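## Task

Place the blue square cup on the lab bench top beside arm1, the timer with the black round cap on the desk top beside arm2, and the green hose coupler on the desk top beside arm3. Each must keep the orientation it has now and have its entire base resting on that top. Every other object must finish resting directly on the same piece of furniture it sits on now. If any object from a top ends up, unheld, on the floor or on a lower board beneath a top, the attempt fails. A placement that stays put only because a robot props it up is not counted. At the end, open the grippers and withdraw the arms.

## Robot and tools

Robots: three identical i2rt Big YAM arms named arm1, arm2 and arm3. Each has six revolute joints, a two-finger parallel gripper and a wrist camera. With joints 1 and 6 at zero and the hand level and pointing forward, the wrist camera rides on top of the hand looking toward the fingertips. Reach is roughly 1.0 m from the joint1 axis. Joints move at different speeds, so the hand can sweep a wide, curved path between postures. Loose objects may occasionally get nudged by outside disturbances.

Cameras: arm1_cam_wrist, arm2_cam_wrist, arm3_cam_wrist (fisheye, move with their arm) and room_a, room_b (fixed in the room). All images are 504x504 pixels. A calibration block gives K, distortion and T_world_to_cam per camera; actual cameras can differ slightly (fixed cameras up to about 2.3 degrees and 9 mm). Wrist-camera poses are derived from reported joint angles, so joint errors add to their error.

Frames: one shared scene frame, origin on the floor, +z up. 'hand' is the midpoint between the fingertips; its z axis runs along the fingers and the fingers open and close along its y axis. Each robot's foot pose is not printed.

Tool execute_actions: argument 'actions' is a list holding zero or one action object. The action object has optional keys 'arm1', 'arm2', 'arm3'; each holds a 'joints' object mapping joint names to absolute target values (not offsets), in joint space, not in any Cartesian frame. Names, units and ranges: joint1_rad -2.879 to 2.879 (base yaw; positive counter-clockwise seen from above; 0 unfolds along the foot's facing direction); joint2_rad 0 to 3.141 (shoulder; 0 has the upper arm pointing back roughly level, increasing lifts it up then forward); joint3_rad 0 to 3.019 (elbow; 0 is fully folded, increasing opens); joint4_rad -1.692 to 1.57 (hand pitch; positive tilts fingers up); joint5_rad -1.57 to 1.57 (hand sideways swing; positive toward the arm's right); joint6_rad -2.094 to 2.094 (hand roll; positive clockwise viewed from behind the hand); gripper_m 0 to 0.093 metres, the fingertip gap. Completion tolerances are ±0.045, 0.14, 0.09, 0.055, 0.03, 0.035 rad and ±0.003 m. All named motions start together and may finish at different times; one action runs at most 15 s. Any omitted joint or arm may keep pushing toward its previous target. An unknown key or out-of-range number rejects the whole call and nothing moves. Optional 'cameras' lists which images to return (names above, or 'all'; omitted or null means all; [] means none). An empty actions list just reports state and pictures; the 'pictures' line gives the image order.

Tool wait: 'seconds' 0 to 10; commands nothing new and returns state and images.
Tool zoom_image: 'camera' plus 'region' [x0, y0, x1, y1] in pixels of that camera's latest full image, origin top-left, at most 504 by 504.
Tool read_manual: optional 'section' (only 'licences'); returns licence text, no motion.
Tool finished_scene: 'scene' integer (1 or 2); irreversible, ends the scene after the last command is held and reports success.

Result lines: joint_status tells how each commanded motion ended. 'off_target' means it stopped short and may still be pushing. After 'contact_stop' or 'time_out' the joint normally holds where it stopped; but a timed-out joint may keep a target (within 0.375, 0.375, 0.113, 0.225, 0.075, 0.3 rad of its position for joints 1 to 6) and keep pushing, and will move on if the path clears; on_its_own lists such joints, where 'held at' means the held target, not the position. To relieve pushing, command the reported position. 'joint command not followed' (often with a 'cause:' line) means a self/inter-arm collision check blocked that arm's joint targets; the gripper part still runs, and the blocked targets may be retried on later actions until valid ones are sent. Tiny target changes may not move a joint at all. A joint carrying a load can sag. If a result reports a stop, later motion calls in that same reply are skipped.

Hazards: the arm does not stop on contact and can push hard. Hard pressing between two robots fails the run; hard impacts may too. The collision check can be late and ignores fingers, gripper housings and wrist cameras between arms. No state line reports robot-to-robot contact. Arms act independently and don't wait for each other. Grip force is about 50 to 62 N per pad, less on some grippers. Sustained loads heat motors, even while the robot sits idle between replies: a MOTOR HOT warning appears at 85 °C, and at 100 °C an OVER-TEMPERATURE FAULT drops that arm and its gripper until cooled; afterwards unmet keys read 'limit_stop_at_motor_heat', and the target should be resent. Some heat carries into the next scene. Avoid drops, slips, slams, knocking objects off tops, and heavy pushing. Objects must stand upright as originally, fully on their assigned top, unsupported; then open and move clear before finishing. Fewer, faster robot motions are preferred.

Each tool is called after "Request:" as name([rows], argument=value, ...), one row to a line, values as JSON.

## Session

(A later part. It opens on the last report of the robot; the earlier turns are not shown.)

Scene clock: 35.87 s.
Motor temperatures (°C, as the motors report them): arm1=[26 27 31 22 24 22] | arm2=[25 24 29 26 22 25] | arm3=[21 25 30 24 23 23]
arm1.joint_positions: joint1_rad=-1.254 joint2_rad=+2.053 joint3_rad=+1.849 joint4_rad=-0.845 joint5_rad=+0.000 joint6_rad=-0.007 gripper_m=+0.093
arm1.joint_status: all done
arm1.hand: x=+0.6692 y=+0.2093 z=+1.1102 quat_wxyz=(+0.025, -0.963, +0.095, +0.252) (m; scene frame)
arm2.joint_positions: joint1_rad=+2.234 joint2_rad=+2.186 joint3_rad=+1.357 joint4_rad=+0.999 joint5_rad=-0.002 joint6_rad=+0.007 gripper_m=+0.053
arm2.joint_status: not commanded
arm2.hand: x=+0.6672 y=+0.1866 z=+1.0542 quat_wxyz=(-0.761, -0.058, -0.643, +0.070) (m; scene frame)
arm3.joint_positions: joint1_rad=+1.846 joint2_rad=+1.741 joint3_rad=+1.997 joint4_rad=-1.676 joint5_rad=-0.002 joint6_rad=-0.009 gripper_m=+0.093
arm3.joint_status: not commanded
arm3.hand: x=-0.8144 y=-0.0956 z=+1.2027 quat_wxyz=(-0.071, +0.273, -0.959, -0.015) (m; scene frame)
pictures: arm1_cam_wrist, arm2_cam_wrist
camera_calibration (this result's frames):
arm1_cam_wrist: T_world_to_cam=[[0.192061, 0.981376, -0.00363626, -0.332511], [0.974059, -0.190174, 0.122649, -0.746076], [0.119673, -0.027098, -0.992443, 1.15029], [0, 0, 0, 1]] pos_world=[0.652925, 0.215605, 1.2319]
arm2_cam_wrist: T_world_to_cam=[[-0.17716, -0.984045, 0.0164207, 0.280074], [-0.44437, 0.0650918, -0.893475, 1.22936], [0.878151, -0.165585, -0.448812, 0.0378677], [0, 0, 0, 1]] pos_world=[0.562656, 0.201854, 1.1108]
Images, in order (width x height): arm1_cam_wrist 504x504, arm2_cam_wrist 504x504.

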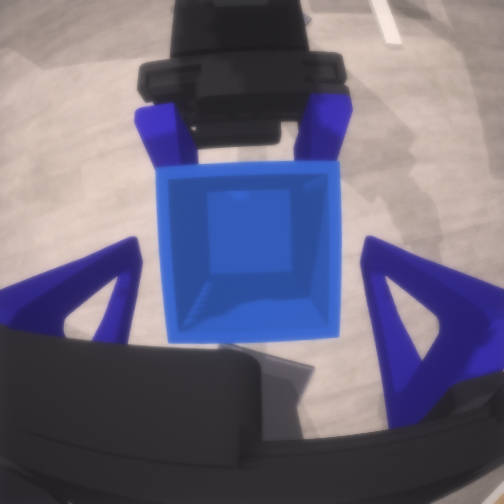

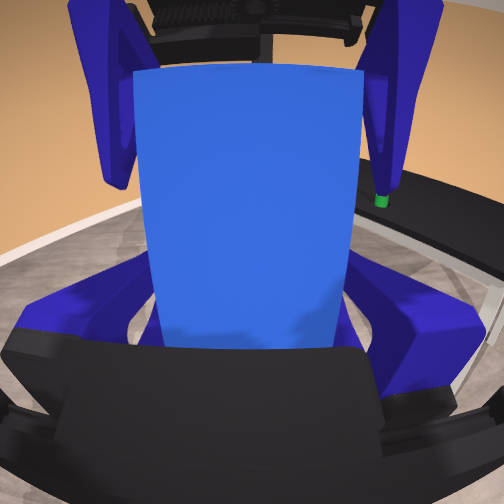

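Request:
execute_actions([
  {"arm1":{"joints":{"gripper_m":0}}},
], cameras=[])

Request:
execute_actions([
  {"arm2":{"joints":{"gripper_m":0.093}}},
], cameras=[])

Request:
execute_actions([
  {"arm1":{"joints":{"joint2_rad":1.85,"joint3_rad":1.76,"joint4_rad":-0.94}}},
], cameras=["arm1_cam_wrist","room_b"])

Scene clock: 37.00 s.
Motor temperatures (°C, as the motors report them): arm1=[26 28 31 22 24 22] | arm2=[25 24 29 26 22 25] | arm3=[21 25 30 24 23 23]
arm1.joint_positions: joint1_rad=-1.254 joint2_rad=+2.053 joint3_rad=+1.849 joint4_rad=-0.845 joint5_rad=-0.001 joint6_rad=-0.009 gripper_m=+0.053
arm1.joint_status: gripper_m off_target (ended at +0.053, target +0.000)
arm1.hand: x=+0.6692 y=+0.2091 z=+1.1102 quat_wxyz=(+0.024, -0.963, +0.093, +0.252) (m; scene frame)
arm2.joint_positions: joint1_rad=+2.234 joint2_rad=+2.186 joint3_rad=+1.357 joint4_rad=+0.999 joint5_rad=+0.001 joint6_rad=+0.006 gripper_m=+0.053
arm2.joint_status: not commanded
arm2.hand: x=+0.6671 y=+0.1861 z=+1.0541 quat_wxyz=(-0.761, -0.059, -0.643, +0.072) (m; scene frame)
arm3.joint_positions: joint1_rad=+1.846 joint2_rad=+1.741 joint3_rad=+1.997 joint4_rad=-1.676 joint5_rad=-0.002 joint6_rad=-0.009 gripper_m=+0.093
arm3.joint_status: not commanded
arm3.hand: x=-0.8144 y=-0.0956 z=+1.2027 quat_wxyz=(-0.071, +0.273, -0.959, -0.015) (m; scene frame)
pictures: none
No camera images: the call's "cameras" was empty. Leave "cameras" out to get every camera's image.

Scene clock: 37.70 s.
Motor temperatures (°C, as the motors report them): arm1=[26 28 31 22 24 22] | arm2=[25 24 29 26 22 25] | arm3=[21 25 30 24 23 23]
arm1.joint_positions: joint1_rad=-1.254 joint2_rad=+2.053 joint3_rad=+1.849 joint4_rad=-0.845 joint5_rad=-0.001 joint6_rad=-0.008 gripper_m=+0.053
arm1.joint_status: not commanded
arm1.hand: x=+0.6692 y=+0.2091 z=+1.1102 quat_wxyz=(+0.024, -0.963, +0.094, +0.252) (m; scene frame)
arm2.joint_positions: joint1_rad=+2.234 joint2_rad=+2.186 joint3_rad=+1.357 joint4_rad=+0.999 joint5_rad=+0.001 joint6_rad=+0.006 gripper_m=+0.093
arm2.joint_status: all done
arm2.hand: x=+0.6671 y=+0.1861 z=+1.0541 quat_wxyz=(-0.761, -0.059, -0.643, +0.072) (m; scene frame)
arm3.joint_positions: joint1_rad=+1.846 joint2_rad=+1.741 joint3_rad=+1.997 joint4_rad=-1.676 joint5_rad=-0.002 joint6_rad=-0.009 gripper_m=+0.093
arm3.joint_status: not commanded
arm3.hand: x=-0.8144 y=-0.0956 z=+1.2027 quat_wxyz=(-0.071, +0.273, -0.959, -0.015) (m; scene frame)
pictures: none
No camera images: the call's "cameras" was empty. Leave "cameras" out to get every camera's image.

Scene clock: 38.97 s.
Motor temperatures (°C, as the motors report them): arm1=[26 28 31 22 24 22] | arm2=[25 24 29 26 22 25] | arm3=[21 25 30 24 23 23]
arm1.joint_positions: joint1_rad=-1.254 joint2_rad=+1.859 joint3_rad=+1.748 joint4_rad=-0.938 joint5_rad=-0.001 joint6_rad=-0.008 gripper_m=+0.053
arm1.joint_status: all done
arm1.hand: x=+0.7245 y=+0.1980 z=+1.1858 quat_wxyz=(+0.024, -0.963, +0.094, +0.253) (m; scene frame)
arm2.joint_positions: joint1_rad=+2.234 joint2_rad=+2.186 joint3_rad=+1.357 joint4_rad=+0.999 joint5_rad=+0.001 joint6_rad=+0.006 gripper_m=+0.093
arm2.joint_status: not commanded
arm2.hand: x=+0.6671 y=+0.1861 z=+1.0541 quat_wxyz=(-0.761, -0.059, -0.643, +0.072) (m; scene frame)
arm3.joint_positions: joint1_rad=+1.846 joint2_rad=+1.741 joint3_rad=+1.997 joint4_rad=-1.676 joint5_rad=-0.002 joint6_rad=-0.009 gripper_m=+0.093
arm3.joint_status: not commanded
arm3.hand: x=-0.8144 y=-0.0956 z=+1.2027 quat_wxyz=(-0.071, +0.273, -0.959, -0.015) (m; scene frame)
pictures: arm1_cam_wrist, room_b
camera_calibration (this result's frames):
arm1_cam_wrist: T_world_to_cam=[[0.19002, 0.981771, -0.00420584, -0.329689], [0.974603, -0.188112, 0.121499, -0.810817], [0.118493, -0.0271863, -0.992583, 1.21944], [0, 0, 0, 1]] pos_world=[0.708377, 0.204307, 1.30752]
Images, in order (width x height): arm1_cam_wrist 504x504, room_b 504x504.

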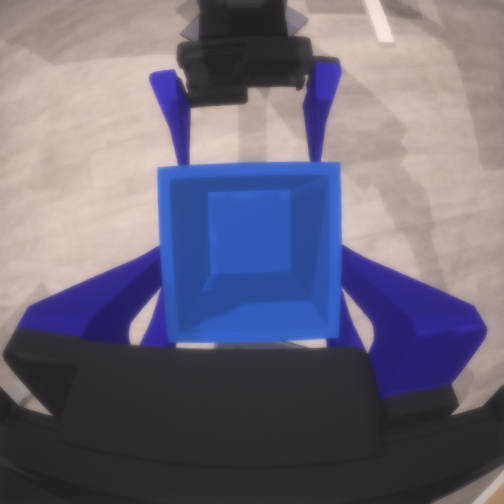

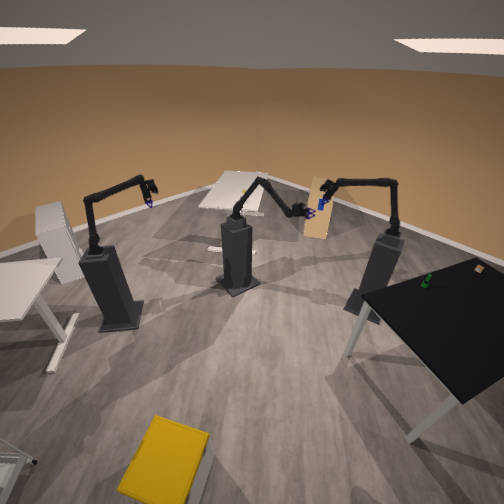

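Request:
execute_actions([
  {"arm1":{"joints":{"joint1_rad":0.5,"joint2_rad":2.0,"joint3_rad":1.3,"joint4_rad":-0.33}}},
], cameras=[])

Request:
execute_actions([
  {"arm1":{"joints":{"joint2_rad":2.12,"joint3_rad":1.17,"joint4_rad":-0.07}}},
], cameras=["arm1_cam_wrist","room_b"])

Request:
zoom_image(camera="room_b", region=[370, 230, 470, 330])

Scene clock: 41.67 s.
Motor temperatures (°C, as the motors report them): arm1=[26 28 31 22 24 22] | arm2=[25 25 30 26 22 25] | arm3=[21 25 30 24 24 23]
arm1.joint_positions: joint1_rad=+0.505 joint2_rad=+2.041 joint3_rad=+1.300 joint4_rad=-0.338 joint5_rad=-0.002 joint6_rad=-0.006 gripper_m=+0.053
arm1.joint_status: all done
arm1.hand: x=+1.4003 y=-0.5952 z=+0.9396 quat_wxyz=(-0.176, -0.688, -0.682, +0.172) (m; scene frame)
arm2.joint_positions: joint1_rad=+2.234 joint2_rad=+2.186 joint3_rad=+1.357 joint4_rad=+0.999 joint5_rad=+0.001 joint6_rad=+0.006 gripper_m=+0.093
arm2.joint_status: not commanded
arm2.hand: x=+0.6671 y=+0.1861 z=+1.0541 quat_wxyz=(-0.761, -0.059, -0.643, +0.072) (m; scene frame)
arm3.joint_positions: joint1_rad=+1.846 joint2_rad=+1.741 joint3_rad=+1.997 joint4_rad=-1.676 joint5_rad=-0.002 joint6_rad=-0.009 gripper_m=+0.093
arm3.joint_status: not commanded
arm3.hand: x=-0.8144 y=-0.0956 z=+1.2027 quat_wxyz=(-0.071, +0.273, -0.959, -0.015) (m; scene frame)
pictures: none
No camera images: the call's "cameras" was empty. Leave "cameras" out to get every camera's image.

Scene clock: 42.80 s.
Motor temperatures (°C, as the motors report them): arm1=[26 28 31 22 24 22] | arm2=[25 25 30 26 22 25] | arm3=[21 25 30 24 24 23]
arm1.joint_positions: joint1_rad=+0.505 joint2_rad=+2.144 joint3_rad=+1.159 joint4_rad=-0.087 joint5_rad=-0.002 joint6_rad=-0.006 gripper_m=+0.053
arm1.joint_status: all done
arm1.hand: x=+1.4015 y=-0.5564 z=+0.8536 quat_wxyz=(-0.178, -0.688, -0.682, +0.174) (m; scene frame)
arm2.joint_positions: joint1_rad=+2.234 joint2_rad=+2.186 joint3_rad=+1.357 joint4_rad=+0.999 joint5_rad=+0.001 joint6_rad=+0.006 gripper_m=+0.093
arm2.joint_status: not commanded
arm2.hand: x=+0.6671 y=+0.1861 z=+1.0541 quat_wxyz=(-0.761, -0.059, -0.643, +0.072) (m; scene frame)
arm3.joint_positions: joint1_rad=+1.846 joint2_rad=+1.741 joint3_rad=+1.997 joint4_rad=-1.676 joint5_rad=-0.002 joint6_rad=-0.009 gripper_m=+0.093
arm3.joint_status: not commanded
arm3.hand: x=-0.8144 y=-0.0956 z=+1.2027 quat_wxyz=(-0.071, +0.273, -0.959, -0.015) (m; scene frame)
pictures: arm1_cam_wrist, room_b
camera_calibration (this result's frames):
arm1_cam_wrist: T_world_to_cam=[[-0.999936, 0.00478725, -0.0102445, 1.41022], [0.00339677, 0.991286, 0.13168, 0.436597], [0.0107856, 0.131637, -0.991239, 1.0271], [0, 0, 0, 1]] pos_world=[1.39757, -0.574747, 0.975058]
Images, in order (width x height): arm1_cam_wrist 504x504, room_b 504x504.

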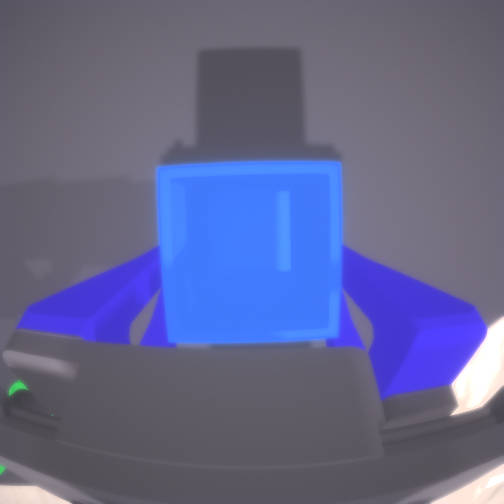

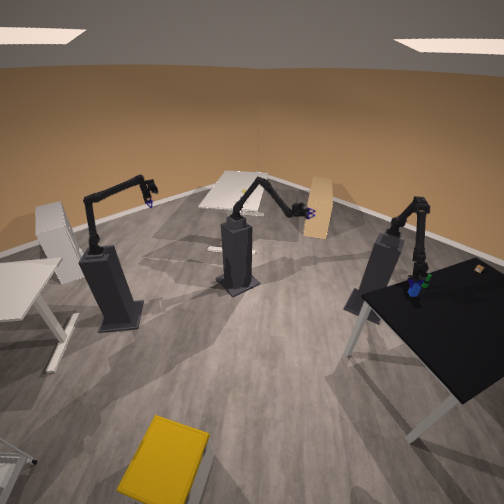

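Region (370, 230, 470, 330) of room_b's 504x504 image, scaled by 5.040, with more detail than that image has.

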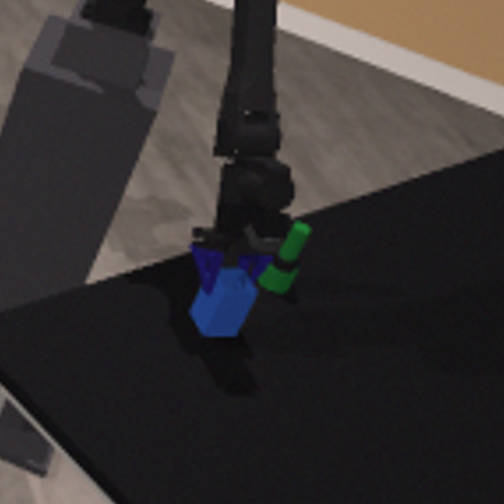

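Request:
execute_actions([
  {"arm1":{"joints":{"joint2_rad":2.155,"joint4_rad":-0.02}}},
], cameras=[])

Request:
execute_actions([
  {"arm1":{"joints":{"joint2_rad":2.185,"joint4_rad":0.01}}},
], cameras=["arm1_cam_wrist"])

Scene clock: 44.00 s.
Motor temperatures (°C, as the motors report them): arm1=[26 28 31 22 24 22] | arm2=[25 25 30 26 22 25] | arm3=[21 25 30 24 24 23]
arm1.joint_positions: joint1_rad=+0.505 joint2_rad=+2.144 joint3_rad=+1.159 joint4_rad=-0.039 joint5_rad=-0.002 joint6_rad=-0.006 gripper_m=+0.053
arm1.joint_status: all done
arm1.hand: x=+1.4013 y=-0.5667 z=+0.8595 quat_wxyz=(-0.194, -0.684, -0.677, +0.191) (m; scene frame)
arm2.joint_positions: joint1_rad=+2.234 joint2_rad=+2.186 joint3_rad=+1.357 joint4_rad=+0.999 joint5_rad=+0.001 joint6_rad=+0.006 gripper_m=+0.093
arm2.joint_status: not commanded
arm2.hand: x=+0.6671 y=+0.1861 z=+1.0541 quat_wxyz=(-0.761, -0.059, -0.643, +0.072) (m; scene frame)
arm3.joint_positions: joint1_rad=+1.846 joint2_rad=+1.741 joint3_rad=+1.997 joint4_rad=-1.676 joint5_rad=-0.002 joint6_rad=-0.009 gripper_m=+0.093
arm3.joint_status: not commanded
arm3.hand: x=-0.8144 y=-0.0956 z=+1.2027 quat_wxyz=(-0.071, +0.273, -0.959, -0.015) (m; scene frame)
pictures: none
No camera images: the call's "cameras" was empty. Leave "cameras" out to get every camera's image.

Scene clock: 44.83 s.
Motor temperatures (°C, as the motors report them): arm1=[26 29 31 22 24 22] | arm2=[25 25 30 26 22 25] | arm3=[21 25 30 24 24 23]
arm1.joint_positions: joint1_rad=+0.505 joint2_rad=+2.184 joint3_rad=+1.159 joint4_rad=-0.009 joint5_rad=-0.002 joint6_rad=-0.006 gripper_m=+0.053
arm1.joint_status: all done
arm1.hand: x=+1.4015 y=-0.5628 z=+0.8393 quat_wxyz=(-0.191, -0.685, -0.678, +0.188) (m; scene frame)
arm2.joint_positions: joint1_rad=+2.234 joint2_rad=+2.186 joint3_rad=+1.357 joint4_rad=+0.999 joint5_rad=+0.001 joint6_rad=+0.006 gripper_m=+0.093
arm2.joint_status: not commanded
arm2.hand: x=+0.6671 y=+0.1861 z=+1.0541 quat_wxyz=(-0.761, -0.059, -0.643, +0.072) (m; scene frame)
arm3.joint_positions: joint1_rad=+1.846 joint2_rad=+1.741 joint3_rad=+1.997 joint4_rad=-1.676 joint5_rad=-0.002 joint6_rad=-0.009 gripper_m=+0.093
arm3.joint_status: not commanded
arm3.hand: x=-0.8144 y=-0.0956 z=+1.2027 quat_wxyz=(-0.071, +0.273, -0.959, -0.015) (m; scene frame)
pictures: arm1_cam_wrist
camera_calibration (this result's frames):
arm1_cam_wrist: T_world_to_cam=[[-0.99994, 0.00471112, -0.00990894, 1.40982], [0.00376129, 0.995586, 0.0937808, 0.478501], [0.010307, 0.0937379, -0.995544, 0.996742], [0, 0, 0, 1]] pos_world=[1.39766, -0.576464, 0.961395]
Images, in order (width x height): arm1_cam_wrist 504x504.

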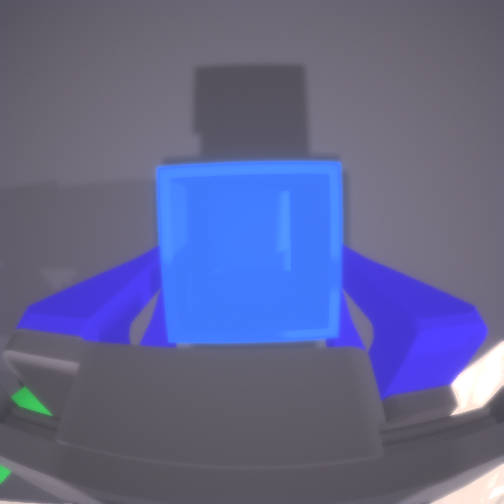

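Request:
execute_actions([
  {"arm1":{"joints":{"joint2_rad":2.22,"joint4_rad":0.03}}},
], cameras=["arm1_cam_wrist"])

Scene clock: 45.53 s.
Motor temperatures (°C, as the motors report them): arm1=[26 29 31 22 24 22] | arm2=[25 25 30 26 22 25] | arm3=[21 25 30 24 24 23]
arm1.joint_positions: joint1_rad=+0.505 joint2_rad=+2.192 joint3_rad=+1.159 joint4_rad=+0.016 joint5_rad=-0.002 joint6_rad=-0.006 gripper_m=+0.053
arm1.joint_status: all done
arm1.hand: x=+1.4015 y=-0.5661 z=+0.8379 quat_wxyz=(-0.197, -0.683, -0.676, +0.194) (m; scene frame)
arm2.joint_positions: joint1_rad=+2.234 joint2_rad=+2.186 joint3_rad=+1.357 joint4_rad=+0.999 joint5_rad=+0.001 joint6_rad=+0.006 gripper_m=+0.093
arm2.joint_status: not commanded
arm2.hand: x=+0.6671 y=+0.1861 z=+1.0541 quat_wxyz=(-0.761, -0.059, -0.643, +0.072) (m; scene frame)
arm3.joint_positions: joint1_rad=+1.846 joint2_rad=+1.741 joint3_rad=+1.997 joint4_rad=-1.676 joint5_rad=-0.002 joint6_rad=-0.009 gripper_m=+0.093
arm3.joint_status: not commanded
arm3.hand: x=-0.8144 y=-0.0956 z=+1.2027 quat_wxyz=(-0.071, +0.273, -0.959, -0.015) (m; scene frame)
pictures: arm1_cam_wrist
camera_calibration (this result's frames):
arm1_cam_wrist: T_world_to_cam=[[-0.999941, 0.00468041, -0.00975366, 1.40964], [0.00392278, 0.997077, 0.0762981, 0.497138], [0.0100823, 0.0762554, -0.997037, 0.987377], [0, 0, 0, 1]] pos_world=[1.39765, -0.577575, 0.96027]
Images, in order (width x height): arm1_cam_wrist 504x504.

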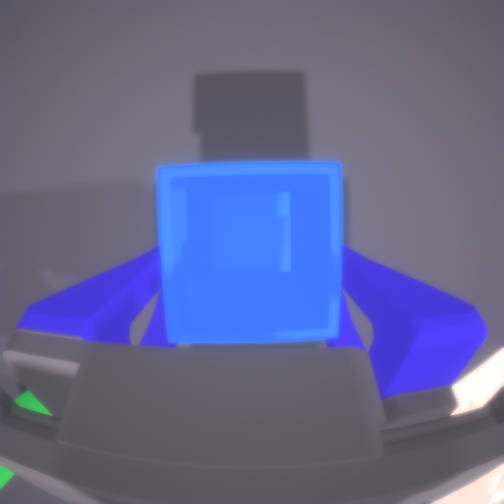

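Request:
execute_actions([
  {"arm1":{"joints":{"joint2_rad":2.19,"gripper_m":0.093}}},
], cameras=[])

Request:
execute_actions([
  {"arm1":{"joints":{"joint2_rad":1.95,"joint3_rad":1.08,"joint4_rad":-0.15}}},
], cameras=[])

Request:
execute_actions([
  {"arm1":{"joints":{"joint1_rad":0.838,"joint2_rad":1.73,"joint3_rad":0.74,"joint4_rad":-0.04}}},
], cameras=["arm1_cam_wrist","room_b"])

Scene clock: 46.70 s.
Motor temperatures (°C, as the motors report them): arm1=[26 29 31 22 24 22] | arm2=[25 25 30 26 22 25] | arm3=[21 25 30 24 24 23]
arm1.joint_positions: joint1_rad=+0.505 joint2_rad=+2.192 joint3_rad=+1.159 joint4_rad=+0.016 joint5_rad=-0.002 joint6_rad=-0.006 gripper_m=+0.093
arm1.joint_status: all done
arm1.hand: x=+1.4015 y=-0.5661 z=+0.8379 quat_wxyz=(-0.197, -0.683, -0.676, +0.194) (m; scene frame)
arm2.joint_positions: joint1_rad=+2.234 joint2_rad=+2.186 joint3_rad=+1.357 joint4_rad=+0.999 joint5_rad=+0.001 joint6_rad=+0.006 gripper_m=+0.093
arm2.joint_status: not commanded
arm2.hand: x=+0.6671 y=+0.1861 z=+1.0541 quat_wxyz=(-0.761, -0.059, -0.643, +0.072) (m; scene frame)
arm3.joint_positions: joint1_rad=+1.846 joint2_rad=+1.741 joint3_rad=+1.997 joint4_rad=-1.676 joint5_rad=-0.002 joint6_rad=-0.009 gripper_m=+0.093
arm3.joint_status: not commanded
arm3.hand: x=-0.8144 y=-0.0956 z=+1.2027 quat_wxyz=(-0.071, +0.273, -0.959, -0.015) (m; scene frame)
pictures: none
No camera images: the call's "cameras" was empty. Leave "cameras" out to get every camera's image.

Scene clock: 47.83 s.
Motor temperatures (°C, as the motors report them): arm1=[26 29 31 22 24 22] | arm2=[25 25 30 26 22 25] | arm3=[21 25 30 24 24 23]
arm1.joint_positions: joint1_rad=+0.505 joint2_rad=+1.944 joint3_rad=+1.067 joint4_rad=-0.143 joint5_rad=-0.002 joint6_rad=-0.006 gripper_m=+0.093
arm1.joint_status: all done
arm1.hand: x=+1.4011 y=-0.5391 z=+0.9311 quat_wxyz=(-0.196, -0.683, -0.677, +0.193) (m; scene frame)
arm2.joint_positions: joint1_rad=+2.234 joint2_rad=+2.186 joint3_rad=+1.357 joint4_rad=+0.999 joint5_rad=+0.001 joint6_rad=+0.006 gripper_m=+0.093
arm2.joint_status: not commanded
arm2.hand: x=+0.6671 y=+0.1861 z=+1.0541 quat_wxyz=(-0.761, -0.059, -0.643, +0.072) (m; scene frame)
arm3.joint_positions: joint1_rad=+1.846 joint2_rad=+1.741 joint3_rad=+1.997 joint4_rad=-1.676 joint5_rad=-0.002 joint6_rad=-0.009 gripper_m=+0.093
arm3.joint_status: not commanded
arm3.hand: x=-0.8144 y=-0.0956 z=+1.2027 quat_wxyz=(-0.071, +0.273, -0.959, -0.015) (m; scene frame)
pictures: none
No camera images: the call's "cameras" was empty. Leave "cameras" out to get every camera's image.

Scene clock: 49.07 s.
Motor temperatures (°C, as the motors report them): arm1=[26 29 30 22 24 22] | arm2=[25 25 30 26 22 25] | arm3=[21 25 30 24 24 23]
arm1.joint_positions: joint1_rad=+0.842 joint2_rad=+1.734 joint3_rad=+0.736 joint4_rad=-0.055 joint5_rad=-0.002 joint6_rad=-0.006 gripper_m=+0.093
arm1.joint_status: all done
arm1.hand: x=+1.5613 y=-0.3978 z=+0.9353 quat_wxyz=(-0.213, -0.562, -0.785, +0.149) (m; scene frame)
arm2.joint_positions: joint1_rad=+2.234 joint2_rad=+2.186 joint3_rad=+1.357 joint4_rad=+0.999 joint5_rad=+0.001 joint6_rad=+0.006 gripper_m=+0.093
arm2.joint_status: not commanded
arm2.hand: x=+0.6671 y=+0.1861 z=+1.0541 quat_wxyz=(-0.761, -0.059, -0.643, +0.072) (m; scene frame)
arm3.joint_positions: joint1_rad=+1.846 joint2_rad=+1.741 joint3_rad=+1.997 joint4_rad=-1.676 joint5_rad=-0.002 joint6_rad=-0.009 gripper_m=+0.093
arm3.joint_status: not commanded
arm3.hand: x=-0.8144 y=-0.0956 z=+1.2027 quat_wxyz=(-0.071, +0.273, -0.959, -0.015) (m; scene frame)
pictures: arm1_cam_wrist, room_b
camera_calibration (this result's frames):
arm1_cam_wrist: T_world_to_cam=[[-0.945389, -0.325842, -0.00820542, 1.35152], [-0.32476, 0.939507, 0.108889, 0.781129], [-0.0277717, 0.105608, -0.99402, 1.138], [0, 0, 0, 1]] pos_world=[1.563, -0.413675, 1.05723]
Images, in order (width x height): arm1_cam_wrist 504x504, room_b 504x504.

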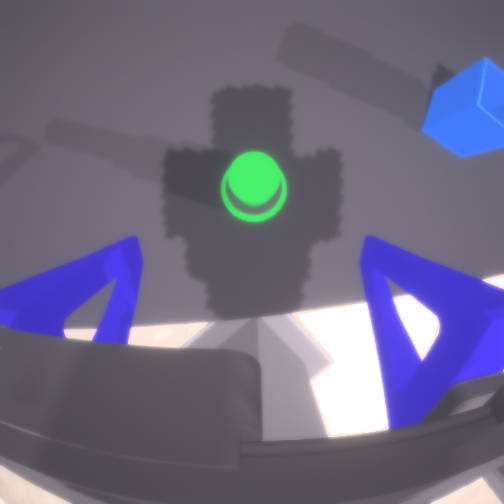

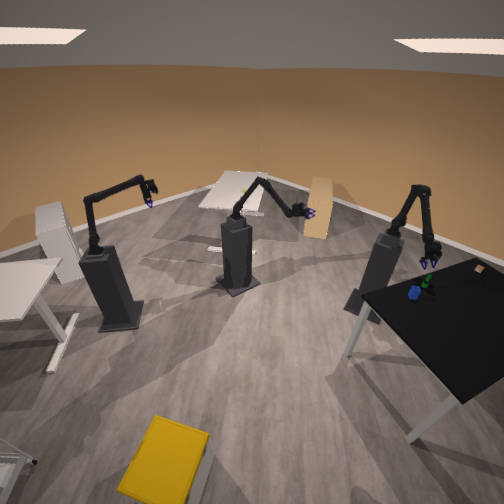

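Request:
execute_actions([
  {"arm1":{"joints":{"joint2_rad":1.978,"joint3_rad":0.86,"joint4_rad":0.1}}},
], cameras=[])

Request:
execute_actions([
  {"arm1":{"joints":{"gripper_m":0}}},
], cameras=[])

Request:
execute_actions([
  {"arm1":{"joints":{"joint2_rad":1.7,"joint3_rad":1.1,"joint4_rad":-0.44}}},
], cameras=[])

Request:
execute_actions([
  {"arm1":{"joints":{"joint1_rad":-1.252,"joint2_rad":1.8,"joint3_rad":1.78,"joint4_rad":-1.0}}},
], cameras=["arm1_cam_wrist","arm2_cam_wrist"])

Scene clock: 50.73 s.
Motor temperatures (°C, as the motors report them): arm1=[26 28 30 22 24 22] | arm2=[25 25 30 26 22 25] | arm3=[21 25 30 24 24 23]
arm1.joint_positions: joint1_rad=+0.842 joint2_rad=+1.990 joint3_rad=+0.845 joint4_rad=+0.087 joint5_rad=-0.002 joint6_rad=-0.006 gripper_m=+0.093
arm1.joint_status: all done
arm1.hand: x=+1.5737 y=-0.4335 z=+0.8637 quat_wxyz=(-0.211, -0.563, -0.786, +0.148) (m; scene frame)
arm2.joint_positions: joint1_rad=+2.234 joint2_rad=+2.186 joint3_rad=+1.357 joint4_rad=+0.999 joint5_rad=+0.001 joint6_rad=+0.006 gripper_m=+0.093
arm2.joint_status: not commanded
arm2.hand: x=+0.6671 y=+0.1861 z=+1.0541 quat_wxyz=(-0.761, -0.059, -0.643, +0.072) (m; scene frame)
arm3.joint_positions: joint1_rad=+1.846 joint2_rad=+1.741 joint3_rad=+1.997 joint4_rad=-1.676 joint5_rad=-0.002 joint6_rad=-0.009 gripper_m=+0.093
arm3.joint_status: not commanded
arm3.hand: x=-0.8144 y=-0.0956 z=+1.2027 quat_wxyz=(-0.071, +0.273, -0.959, -0.015) (m; scene frame)
pictures: none
No camera images: the call's "cameras" was empty. Leave "cameras" out to get every camera's image.

Scene clock: 51.43 s.
Motor temperatures (°C, as the motors report them): arm1=[26 28 30 22 24 22] | arm2=[25 25 30 26 22 25] | arm3=[21 25 30 24 24 23]
arm1.joint_positions: joint1_rad=+0.842 joint2_rad=+1.990 joint3_rad=+0.845 joint4_rad=+0.087 joint5_rad=-0.001 joint6_rad=-0.006 gripper_m=+0.026
arm1.joint_status: gripper_m off_target (ended at +0.026, target +0.000)
arm1.hand: x=+1.5736 y=-0.4335 z=+0.8637 quat_wxyz=(-0.210, -0.563, -0.785, +0.148) (m; scene frame)
arm2.joint_positions: joint1_rad=+2.234 joint2_rad=+2.186 joint3_rad=+1.357 joint4_rad=+0.999 joint5_rad=+0.001 joint6_rad=+0.006 gripper_m=+0.093
arm2.joint_status: not commanded
arm2.hand: x=+0.6671 y=+0.1861 z=+1.0541 quat_wxyz=(-0.761, -0.059, -0.643, +0.072) (m; scene frame)
arm3.joint_positions: joint1_rad=+1.846 joint2_rad=+1.741 joint3_rad=+1.997 joint4_rad=-1.676 joint5_rad=-0.002 joint6_rad=-0.009 gripper_m=+0.093
arm3.joint_status: not commanded
arm3.hand: x=-0.8144 y=-0.0956 z=+1.2027 quat_wxyz=(-0.071, +0.273, -0.959, -0.015) (m; scene frame)
pictures: none
No camera images: the call's "cameras" was empty. Leave "cameras" out to get every camera's image.

Scene clock: 52.73 s.
Motor temperatures (°C, as the motors report them): arm1=[26 28 30 22 24 22] | arm2=[25 25 31 26 22 25] | arm3=[21 25 30 24 24 23]
arm1.joint_positions: joint1_rad=+0.842 joint2_rad=+1.707 joint3_rad=+1.085 joint4_rad=-0.437 joint5_rad=-0.001 joint6_rad=-0.006 gripper_m=+0.026
arm1.joint_status: all done
arm1.hand: x=+1.5896 y=-0.4846 z=+1.0370 quat_wxyz=(-0.210, -0.563, -0.786, +0.148) (m; scene frame)
arm2.joint_positions: joint1_rad=+2.234 joint2_rad=+2.186 joint3_rad=+1.357 joint4_rad=+0.999 joint5_rad=+0.001 joint6_rad=+0.006 gripper_m=+0.093
arm2.joint_status: not commanded
arm2.hand: x=+0.6671 y=+0.1861 z=+1.0541 quat_wxyz=(-0.761, -0.059, -0.643, +0.072) (m; scene frame)
arm3.joint_positions: joint1_rad=+1.846 joint2_rad=+1.741 joint3_rad=+1.997 joint4_rad=-1.676 joint5_rad=-0.002 joint6_rad=-0.009 gripper_m=+0.093
arm3.joint_status: not commanded
arm3.hand: x=-0.8144 y=-0.0956 z=+1.2027 quat_wxyz=(-0.071, +0.273, -0.959, -0.015) (m; scene frame)
pictures: none
No camera images: the call's "cameras" was empty. Leave "cameras" out to get every camera's image.

Scene clock: 55.10 s.
Motor temperatures (°C, as the motors report them): arm1=[26 29 31 22 24 22] | arm2=[25 25 31 26 22 25] | arm3=[21 25 31 24 24 23]
arm1.joint_positions: joint1_rad=-1.255 joint2_rad=+1.841 joint3_rad=+1.741 joint4_rad=-0.995 joint5_rad=+0.002 joint6_rad=-0.006 gripper_m=+0.026
arm1.joint_status: all done
arm1.hand: x=+0.7403 y=+0.1965 z=+1.1876 quat_wxyz=(+0.024, -0.968, +0.097, +0.230) (m; scene frame)
arm2.joint_positions: joint1_rad=+2.234 joint2_rad=+2.186 joint3_rad=+1.357 joint4_rad=+0.999 joint5_rad=+0.001 joint6_rad=+0.006 gripper_m=+0.093
arm2.joint_status: not commanded
arm2.hand: x=+0.6671 y=+0.1861 z=+1.0541 quat_wxyz=(-0.761, -0.059, -0.643, +0.072) (m; scene frame)
arm3.joint_positions: joint1_rad=+1.846 joint2_rad=+1.741 joint3_rad=+1.997 joint4_rad=-1.676 joint5_rad=-0.002 joint6_rad=-0.009 gripper_m=+0.093
arm3.joint_status: not commanded
arm3.hand: x=-0.8144 y=-0.0956 z=+1.2027 quat_wxyz=(-0.071, +0.273, -0.959, -0.015) (m; scene frame)
pictures: arm1_cam_wrist, arm2_cam_wrist
camera_calibration (this result's frames):
arm1_cam_wrist: T_world_to_cam=[[0.195583, 0.980684, -0.0024778, -0.337174], [0.966962, -0.192424, 0.167205, -0.874432], [0.163499, -0.0350985, -0.985919, 1.17966], [0, 0, 0, 1]] pos_world=[0.718616, 0.203803, 1.30842]
arm2_cam_wrist: T_world_to_cam=[[-0.179934, -0.98353, 0.0171002, 0.280653], [-0.44461, 0.0658085, -0.893304, 1.22913], [0.877466, -0.168338, -0.449128, 0.0391165], [0, 0, 0, 1]] pos_world=[0.562657, 0.201729, 1.11075]
Images, in order (width x height): arm1_cam_wrist 504x504, arm2_cam_wrist 504x504.

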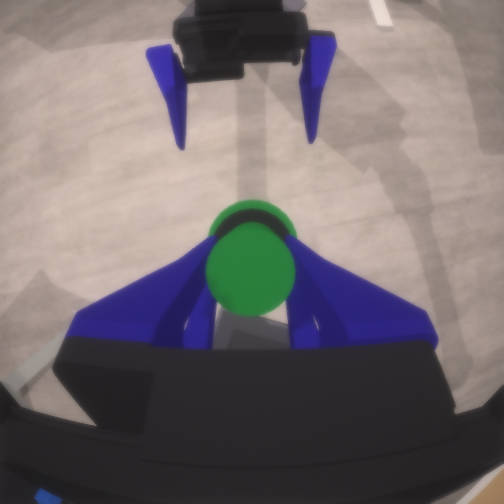

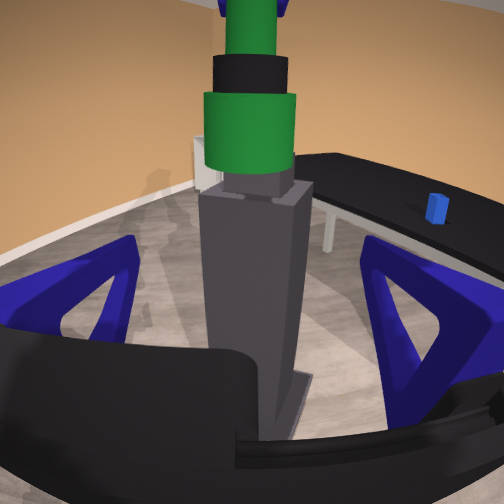

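Request:
execute_actions([
  {"arm1":{"joints":{"joint2_rad":2.06,"joint3_rad":2.04,"joint4_rad":-0.96}}},
], cameras=["arm1_cam_wrist","arm2_cam_wrist"])

Scene clock: 56.67 s.
Motor temperatures (°C, as the motors report them): arm1=[26 29 32 22 24 22] | arm2=[25 26 31 26 22 25] | arm3=[21 25 31 24 24 23]
arm1.joint_positions: joint1_rad=-1.255 joint2_rad=+2.091 joint3_rad=+1.975 joint4_rad=-0.972 joint5_rad=+0.002 joint6_rad=-0.006 gripper_m=+0.026
arm1.joint_status: all done
arm1.hand: x=+0.6611 y=+0.2126 z=+1.1294 quat_wxyz=(+0.024, -0.967, +0.097, +0.234) (m; scene frame)
arm2.joint_positions: joint1_rad=+2.234 joint2_rad=+2.186 joint3_rad=+1.357 joint4_rad=+0.999 joint5_rad=+0.001 joint6_rad=+0.006 gripper_m=+0.093
arm2.joint_status: not commanded
arm2.hand: x=+0.6671 y=+0.1861 z=+1.0541 quat_wxyz=(-0.761, -0.059, -0.643, +0.072) (m; scene frame)
arm3.joint_positions: joint1_rad=+1.846 joint2_rad=+1.741 joint3_rad=+1.997 joint4_rad=-1.676 joint5_rad=-0.002 joint6_rad=-0.009 gripper_m=+0.093
arm3.joint_status: not commanded
arm3.hand: x=-0.8144 y=-0.0956 z=+1.2027 quat_wxyz=(-0.071, +0.273, -0.959, -0.015) (m; scene frame)
pictures: arm1_cam_wrist, arm2_cam_wrist
camera_calibration (this result's frames):
arm1_cam_wrist: T_world_to_cam=[[0.19559, 0.980683, -0.00243604, -0.337682], [0.967999, -0.192661, 0.160808, -0.778447], [0.157232, -0.0338106, -0.986983, 1.14087], [0, 0, 0, 1]] pos_world=[0.640202, 0.219756, 1.25037]
arm2_cam_wrist: T_world_to_cam=[[-0.179934, -0.98353, 0.0171002, 0.280653], [-0.44461, 0.0658085, -0.893304, 1.22913], [0.877466, -0.168338, -0.449128, 0.0391165], [0, 0, 0, 1]] pos_world=[0.562657, 0.201729, 1.11075]
Images, in order (width x height): arm1_cam_wrist 504x504, arm2_cam_wrist 504x504.

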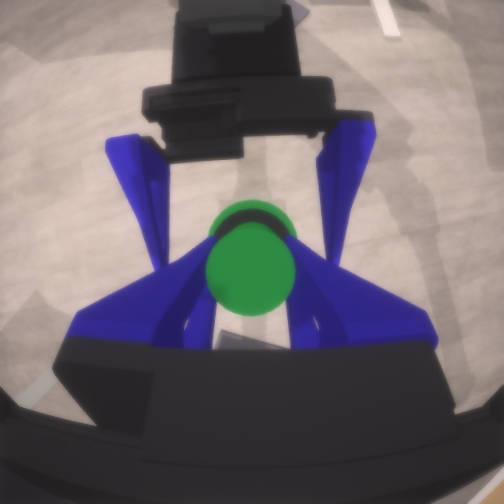

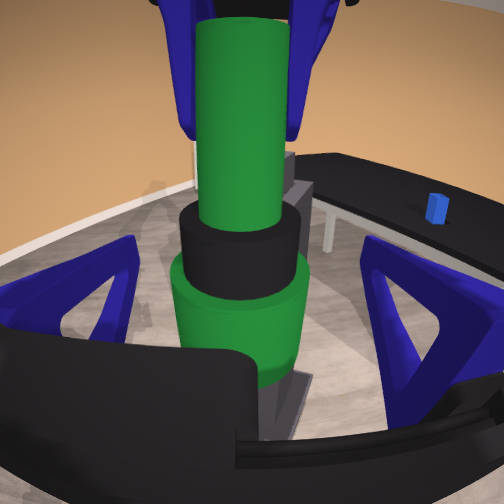

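Raise ~0.025 via q3.

Request:
execute_actions([
  {"arm1":{"joints":{"joint3_rad":2.07}}},
], cameras=["arm2_cam_wrist"])

Scene clock: 57.57 s.
Motor temperatures (°C, as the motors report them): arm1=[26 29 33 22 24 22] | arm2=[25 26 31 26 22 25] | arm3=[21 25 31 24 24 23]
arm1.joint_positions: joint1_rad=-1.255 joint2_rad=+2.091 joint3_rad=+2.003 joint4_rad=-0.972 joint5_rad=+0.002 joint6_rad=-0.006 gripper_m=+0.026
arm1.joint_status: all done
arm1.hand: x=+0.6538 y=+0.2142 z=+1.1436 quat_wxyz=(+0.025, -0.964, +0.096, +0.247) (m; scene frame)
arm2.joint_positions: joint1_rad=+2.234 joint2_rad=+2.186 joint3_rad=+1.357 joint4_rad=+0.999 joint5_rad=+0.001 joint6_rad=+0.006 gripper_m=+0.093
arm2.joint_status: not commanded
arm2.hand: x=+0.6671 y=+0.1861 z=+1.0541 quat_wxyz=(-0.761, -0.059, -0.643, +0.072) (m; scene frame)
arm3.joint_positions: joint1_rad=+1.846 joint2_rad=+1.741 joint3_rad=+1.997 joint4_rad=-1.676 joint5_rad=-0.002 joint6_rad=-0.009 gripper_m=+0.093
arm3.joint_status: not commanded
arm3.hand: x=-0.8144 y=-0.0956 z=+1.2027 quat_wxyz=(-0.071, +0.273, -0.959, -0.015) (m; scene frame)
pictures: arm2_cam_wrist
camera_calibration (this result's frames):
arm2_cam_wrist: T_world_to_cam=[[-0.179934, -0.98353, 0.0171002, 0.280653], [-0.44461, 0.0658085, -0.893304, 1.22913], [0.877466, -0.168338, -0.449128, 0.0391165], [0, 0, 0, 1]] pos_world=[0.562657, 0.201729, 1.11075]
Images, in order (width x height): arm2_cam_wrist 504x504.

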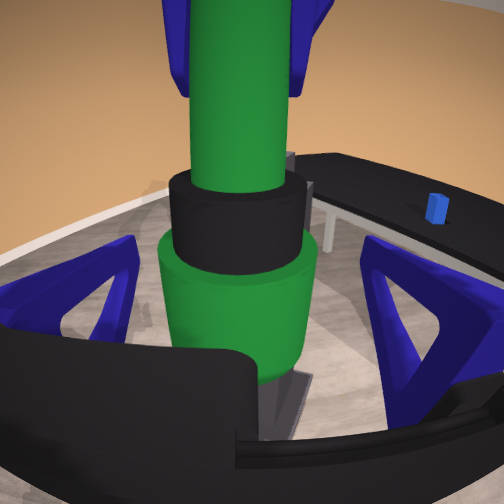

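Request:
execute_actions([
  {"arm2":{"joints":{"gripper_m":0}}},
], cameras=[])

Request:
execute_actions([
  {"arm1":{"joints":{"gripper_m":0.093}}},
], cameras=[])

Request:
execute_actions([
  {"arm1":{"joints":{"joint2_rad":1.7,"joint3_rad":1.7}},"arm3":{"joints":{"joint2_rad":1.65}}},
], cameras=[])

Request:
execute_actions([
  {"arm2":{"joints":{"joint1_rad":-0.183}},"arm1":{"joints":{"joint2_rad":1.0,"joint3_rad":1.0}}},
], cameras=["arm2_cam_wrist","arm3_cam_wrist","room_b"])

Scene clock: 58.97 s.
Motor temperatures (°C, as the motors report them): arm1=[26 30 34 22 24 22] | arm2=[25 26 31 26 22 25] | arm3=[21 25 31 24 24 23]
arm1.joint_positions: joint1_rad=-1.254 joint2_rad=+2.091 joint3_rad=+2.003 joint4_rad=-0.971 joint5_rad=-0.004 joint6_rad=-0.003 gripper_m=+0.026
arm1.joint_status: not commanded
arm1.hand: x=+0.6534 y=+0.2122 z=+1.1436 quat_wxyz=(+0.022, -0.964, +0.096, +0.248) (m; scene frame)
arm2.joint_positions: joint1_rad=+2.236 joint2_rad=+2.186 joint3_rad=+1.357 joint4_rad=+0.999 joint5_rad=-0.001 joint6_rad=+0.008 gripper_m=+0.048
arm2.joint_status: gripper_m off_target (ended at +0.048, target +0.000)
arm2.hand: x=+0.6674 y=+0.1877 z=+1.0541 quat_wxyz=(-0.761, -0.058, -0.643, +0.070) (m; scene frame)
arm3.joint_positions: joint1_rad=+1.846 joint2_rad=+1.741 joint3_rad=+1.997 joint4_rad=-1.676 joint5_rad=-0.002 joint6_rad=-0.009 gripper_m=+0.093
arm3.joint_status: not commanded
arm3.hand: x=-0.8144 y=-0.0956 z=+1.2027 quat_wxyz=(-0.071, +0.273, -0.959, -0.015) (m; scene frame)
pictures: none
No camera images: the call's "cameras" was empty. Leave "cameras" out to get every camera's image.

Scene clock: 59.67 s.
Motor temperatures (°C, as the motors report them): arm1=[26 30 34 22 24 22] | arm2=[25 26 31 26 22 25] | arm3=[21 25 31 24 24 23]
arm1.joint_positions: joint1_rad=-1.254 joint2_rad=+2.091 joint3_rad=+2.007 joint4_rad=-0.971 joint5_rad=-0.003 joint6_rad=-0.002 gripper_m=+0.093
arm1.joint_status: all done
arm1.hand: x=+0.6525 y=+0.2126 z=+1.1455 quat_wxyz=(+0.022, -0.963, +0.097, +0.250) (m; scene frame)
arm2.joint_positions: joint1_rad=+2.236 joint2_rad=+2.187 joint3_rad=+1.357 joint4_rad=+0.999 joint5_rad=-0.001 joint6_rad=+0.008 gripper_m=+0.048
arm2.joint_status: not commanded
arm2.hand: x=+0.6675 y=+0.1877 z=+1.0535 quat_wxyz=(-0.760, -0.058, -0.643, +0.070) (m; scene frame)
arm3.joint_positions: joint1_rad=+1.846 joint2_rad=+1.741 joint3_rad=+1.997 joint4_rad=-1.676 joint5_rad=-0.002 joint6_rad=-0.009 gripper_m=+0.093
arm3.joint_status: not commanded
arm3.hand: x=-0.8144 y=-0.0956 z=+1.2027 quat_wxyz=(-0.071, +0.273, -0.959, -0.015) (m; scene frame)
pictures: none
No camera images: the call's "cameras" was empty. Leave "cameras" out to get every camera's image.

Scene clock: 61.10 s.
Motor temperatures (°C, as the motors report them): arm1=[26 30 34 22 24 22] | arm2=[25 26 31 26 22 25] | arm3=[21 25 31 24 24 23]
arm1.joint_positions: joint1_rad=-1.254 joint2_rad=+1.691 joint3_rad=+1.699 joint4_rad=-0.969 joint5_rad=-0.003 joint6_rad=-0.002 gripper_m=+0.093
arm1.joint_status: all done
arm1.hand: x=+0.7624 y=+0.1905 z=+1.2668 quat_wxyz=(+0.027, -0.950, +0.095, +0.295) (m; scene frame)
arm2.joint_positions: joint1_rad=+2.236 joint2_rad=+2.187 joint3_rad=+1.357 joint4_rad=+0.999 joint5_rad=-0.001 joint6_rad=+0.008 gripper_m=+0.048
arm2.joint_status: not commanded
arm2.hand: x=+0.6675 y=+0.1877 z=+1.0535 quat_wxyz=(-0.760, -0.058, -0.643, +0.070) (m; scene frame)
arm3.joint_positions: joint1_rad=+1.846 joint2_rad=+1.632 joint3_rad=+1.997 joint4_rad=-1.676 joint5_rad=-0.002 joint6_rad=-0.009 gripper_m=+0.093
arm3.joint_status: all done
arm3.hand: x=-0.8371 y=-0.1086 z=+1.2599 quat_wxyz=(-0.123, +0.271, -0.954, -0.030) (m; scene frame)
pictures: none
No camera images: the call's "cameras" was empty. Leave "cameras" out to get every camera's image.

Scene clock: 63.63 s.
Motor temperatures (°C, as the motors report them): arm1=[26 29 34 22 24 22] | arm2=[25 26 31 26 22 25] | arm3=[21 25 31 24 24 23]
arm1.joint_positions: joint1_rad=-1.254 joint2_rad=+0.994 joint3_rad=+0.996 joint4_rad=-0.967 joint5_rad=-0.003 joint6_rad=-0.002 gripper_m=+0.093
arm1.joint_status: all done
arm1.hand: x=+1.0204 y=+0.1376 z=+1.2533 quat_wxyz=(+0.027, -0.951, +0.095, +0.293) (m; scene frame)
arm2.joint_positions: joint1_rad=-0.182 joint2_rad=+2.191 joint3_rad=+1.357 joint4_rad=+0.996 joint5_rad=+0.001 joint6_rad=+0.006 gripper_m=+0.048
arm2.joint_status: all done
arm2.hand: x=-0.7992 y=-0.0755 z=+1.0567 quat_wxyz=(-0.208, -0.623, -0.167, +0.736) (m; scene frame)
arm3.joint_positions: joint1_rad=+1.846 joint2_rad=+1.632 joint3_rad=+1.997 joint4_rad=-1.676 joint5_rad=-0.002 joint6_rad=-0.009 gripper_m=+0.093
arm3.joint_status: not commanded
arm3.hand: x=-0.8371 y=-0.1086 z=+1.2599 quat_wxyz=(-0.123, +0.271, -0.954, -0.030) (m; scene frame)
pictures: arm2_cam_wrist, arm3_cam_wrist, room_b
camera_calibration (this result's frames):
arm2_cam_wrist: T_world_to_cam=[[-0.517618, 0.855609, 0.00205677, -0.355645], [0.382422, 0.233503, -0.893996, 1.27099], [-0.765392, -0.461962, -0.448069, -0.0533455], [0, 0, 0, 1]] pos_world=[-0.710973, -0.0171308, 1.11309]
arm3_cam_wrist: T_world_to_cam=[[0.536168, -0.844104, 0.00344356, 0.351436], [-0.783337, -0.496042, 0.3746, -1.17573], [-0.314493, -0.203546, -0.92718, 1.00873], [0, 0, 0, 1]] pos_world=[-0.792182, -0.0812389, 1.3745]
Images, in order (width x height): arm2_cam_wrist 504x504, arm3_cam_wrist 504x504, room_b 504x504.

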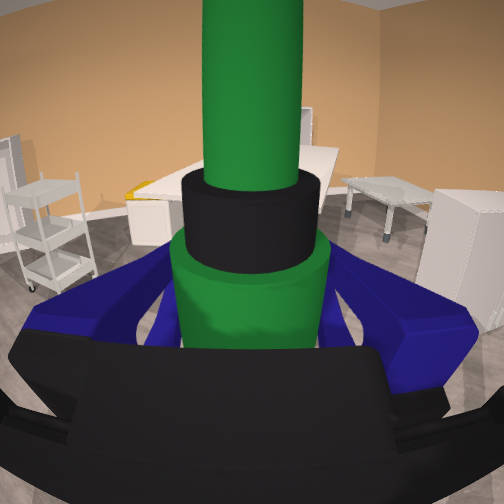

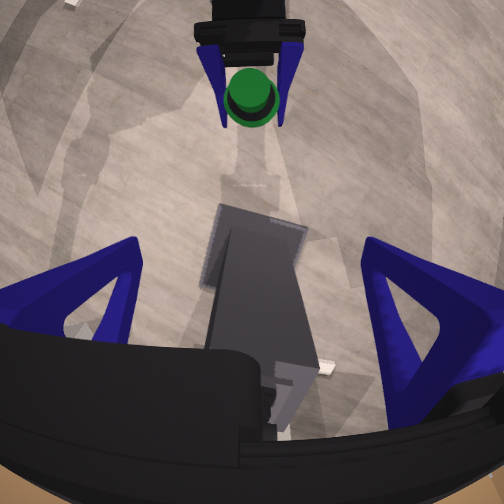

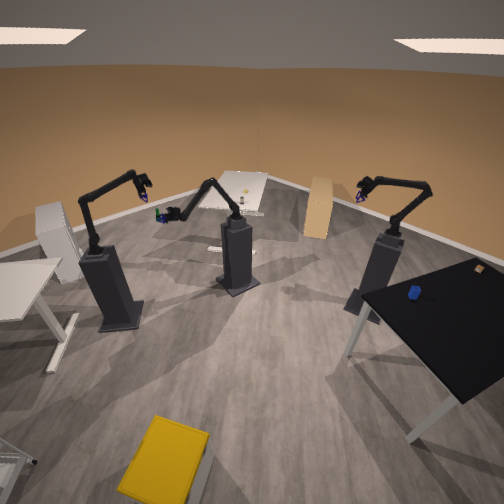

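Request:
execute_actions([
  {"arm3":{"joints":{"joint2_rad":1.71,"joint3_rad":1.73,"joint4_rad":-1.21}}},
], cameras=["arm2_cam_wrist","arm3_cam_wrist"])

Scene clock: 65.30 s.
Motor temperatures (°C, as the motors report them): arm1=[26 29 34 22 24 22] | arm2=[25 26 31 26 22 25] | arm3=[21 25 31 24 24 23]
arm1.joint_positions: joint1_rad=-1.254 joint2_rad=+0.994 joint3_rad=+0.996 joint4_rad=-0.967 joint5_rad=-0.003 joint6_rad=-0.002 gripper_m=+0.093
arm1.joint_status: not commanded
arm1.hand: x=+1.0204 y=+0.1376 z=+1.2533 quat_wxyz=(+0.027, -0.951, +0.095, +0.293) (m; scene frame)
arm2.joint_positions: joint1_rad=-0.182 joint2_rad=+2.191 joint3_rad=+1.357 joint4_rad=+0.996 joint5_rad=+0.001 joint6_rad=+0.006 gripper_m=+0.048
arm2.joint_status: not commanded
arm2.hand: x=-0.7992 y=-0.0755 z=+1.0567 quat_wxyz=(-0.208, -0.623, -0.167, +0.736) (m; scene frame)
arm3.joint_positions: joint1_rad=+1.846 joint2_rad=+1.716 joint3_rad=+1.715 joint4_rad=-1.225 joint5_rad=-0.002 joint6_rad=-0.009 gripper_m=+0.093
arm3.joint_status: all done
arm3.hand: x=-0.7720 y=-0.0709 z=+1.1202 quat_wxyz=(-0.164, +0.270, -0.948, -0.041) (m; scene frame)
pictures: arm2_cam_wrist, arm3_cam_wrist
camera_calibration (this result's frames):
arm2_cam_wrist: T_world_to_cam=[[-0.517618, 0.855609, 0.00205677, -0.355645], [0.382422, 0.233503, -0.893996, 1.27099], [-0.765392, -0.461962, -0.448069, -0.0533455], [0, 0, 0, 1]] pos_world=[-0.710973, -0.0171308, 1.11309]
arm3_cam_wrist: T_world_to_cam=[[0.536584, -0.84383, 0.0053431, 0.347041], [-0.807266, -0.511468, 0.294487, -0.983573], [-0.245765, -0.16233, -0.95564, 0.995265], [0, 0, 0, 1]] pos_world=[-0.73562, -0.0486605, 1.23891]
Images, in order (width x height): arm2_cam_wrist 504x504, arm3_cam_wrist 504x504.

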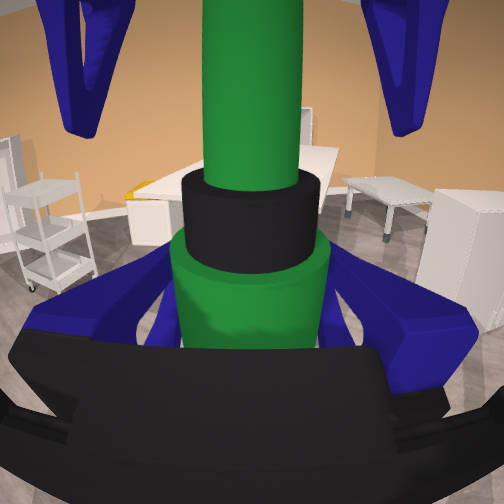

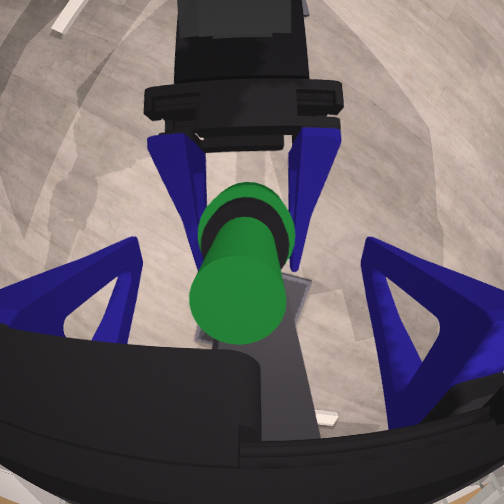

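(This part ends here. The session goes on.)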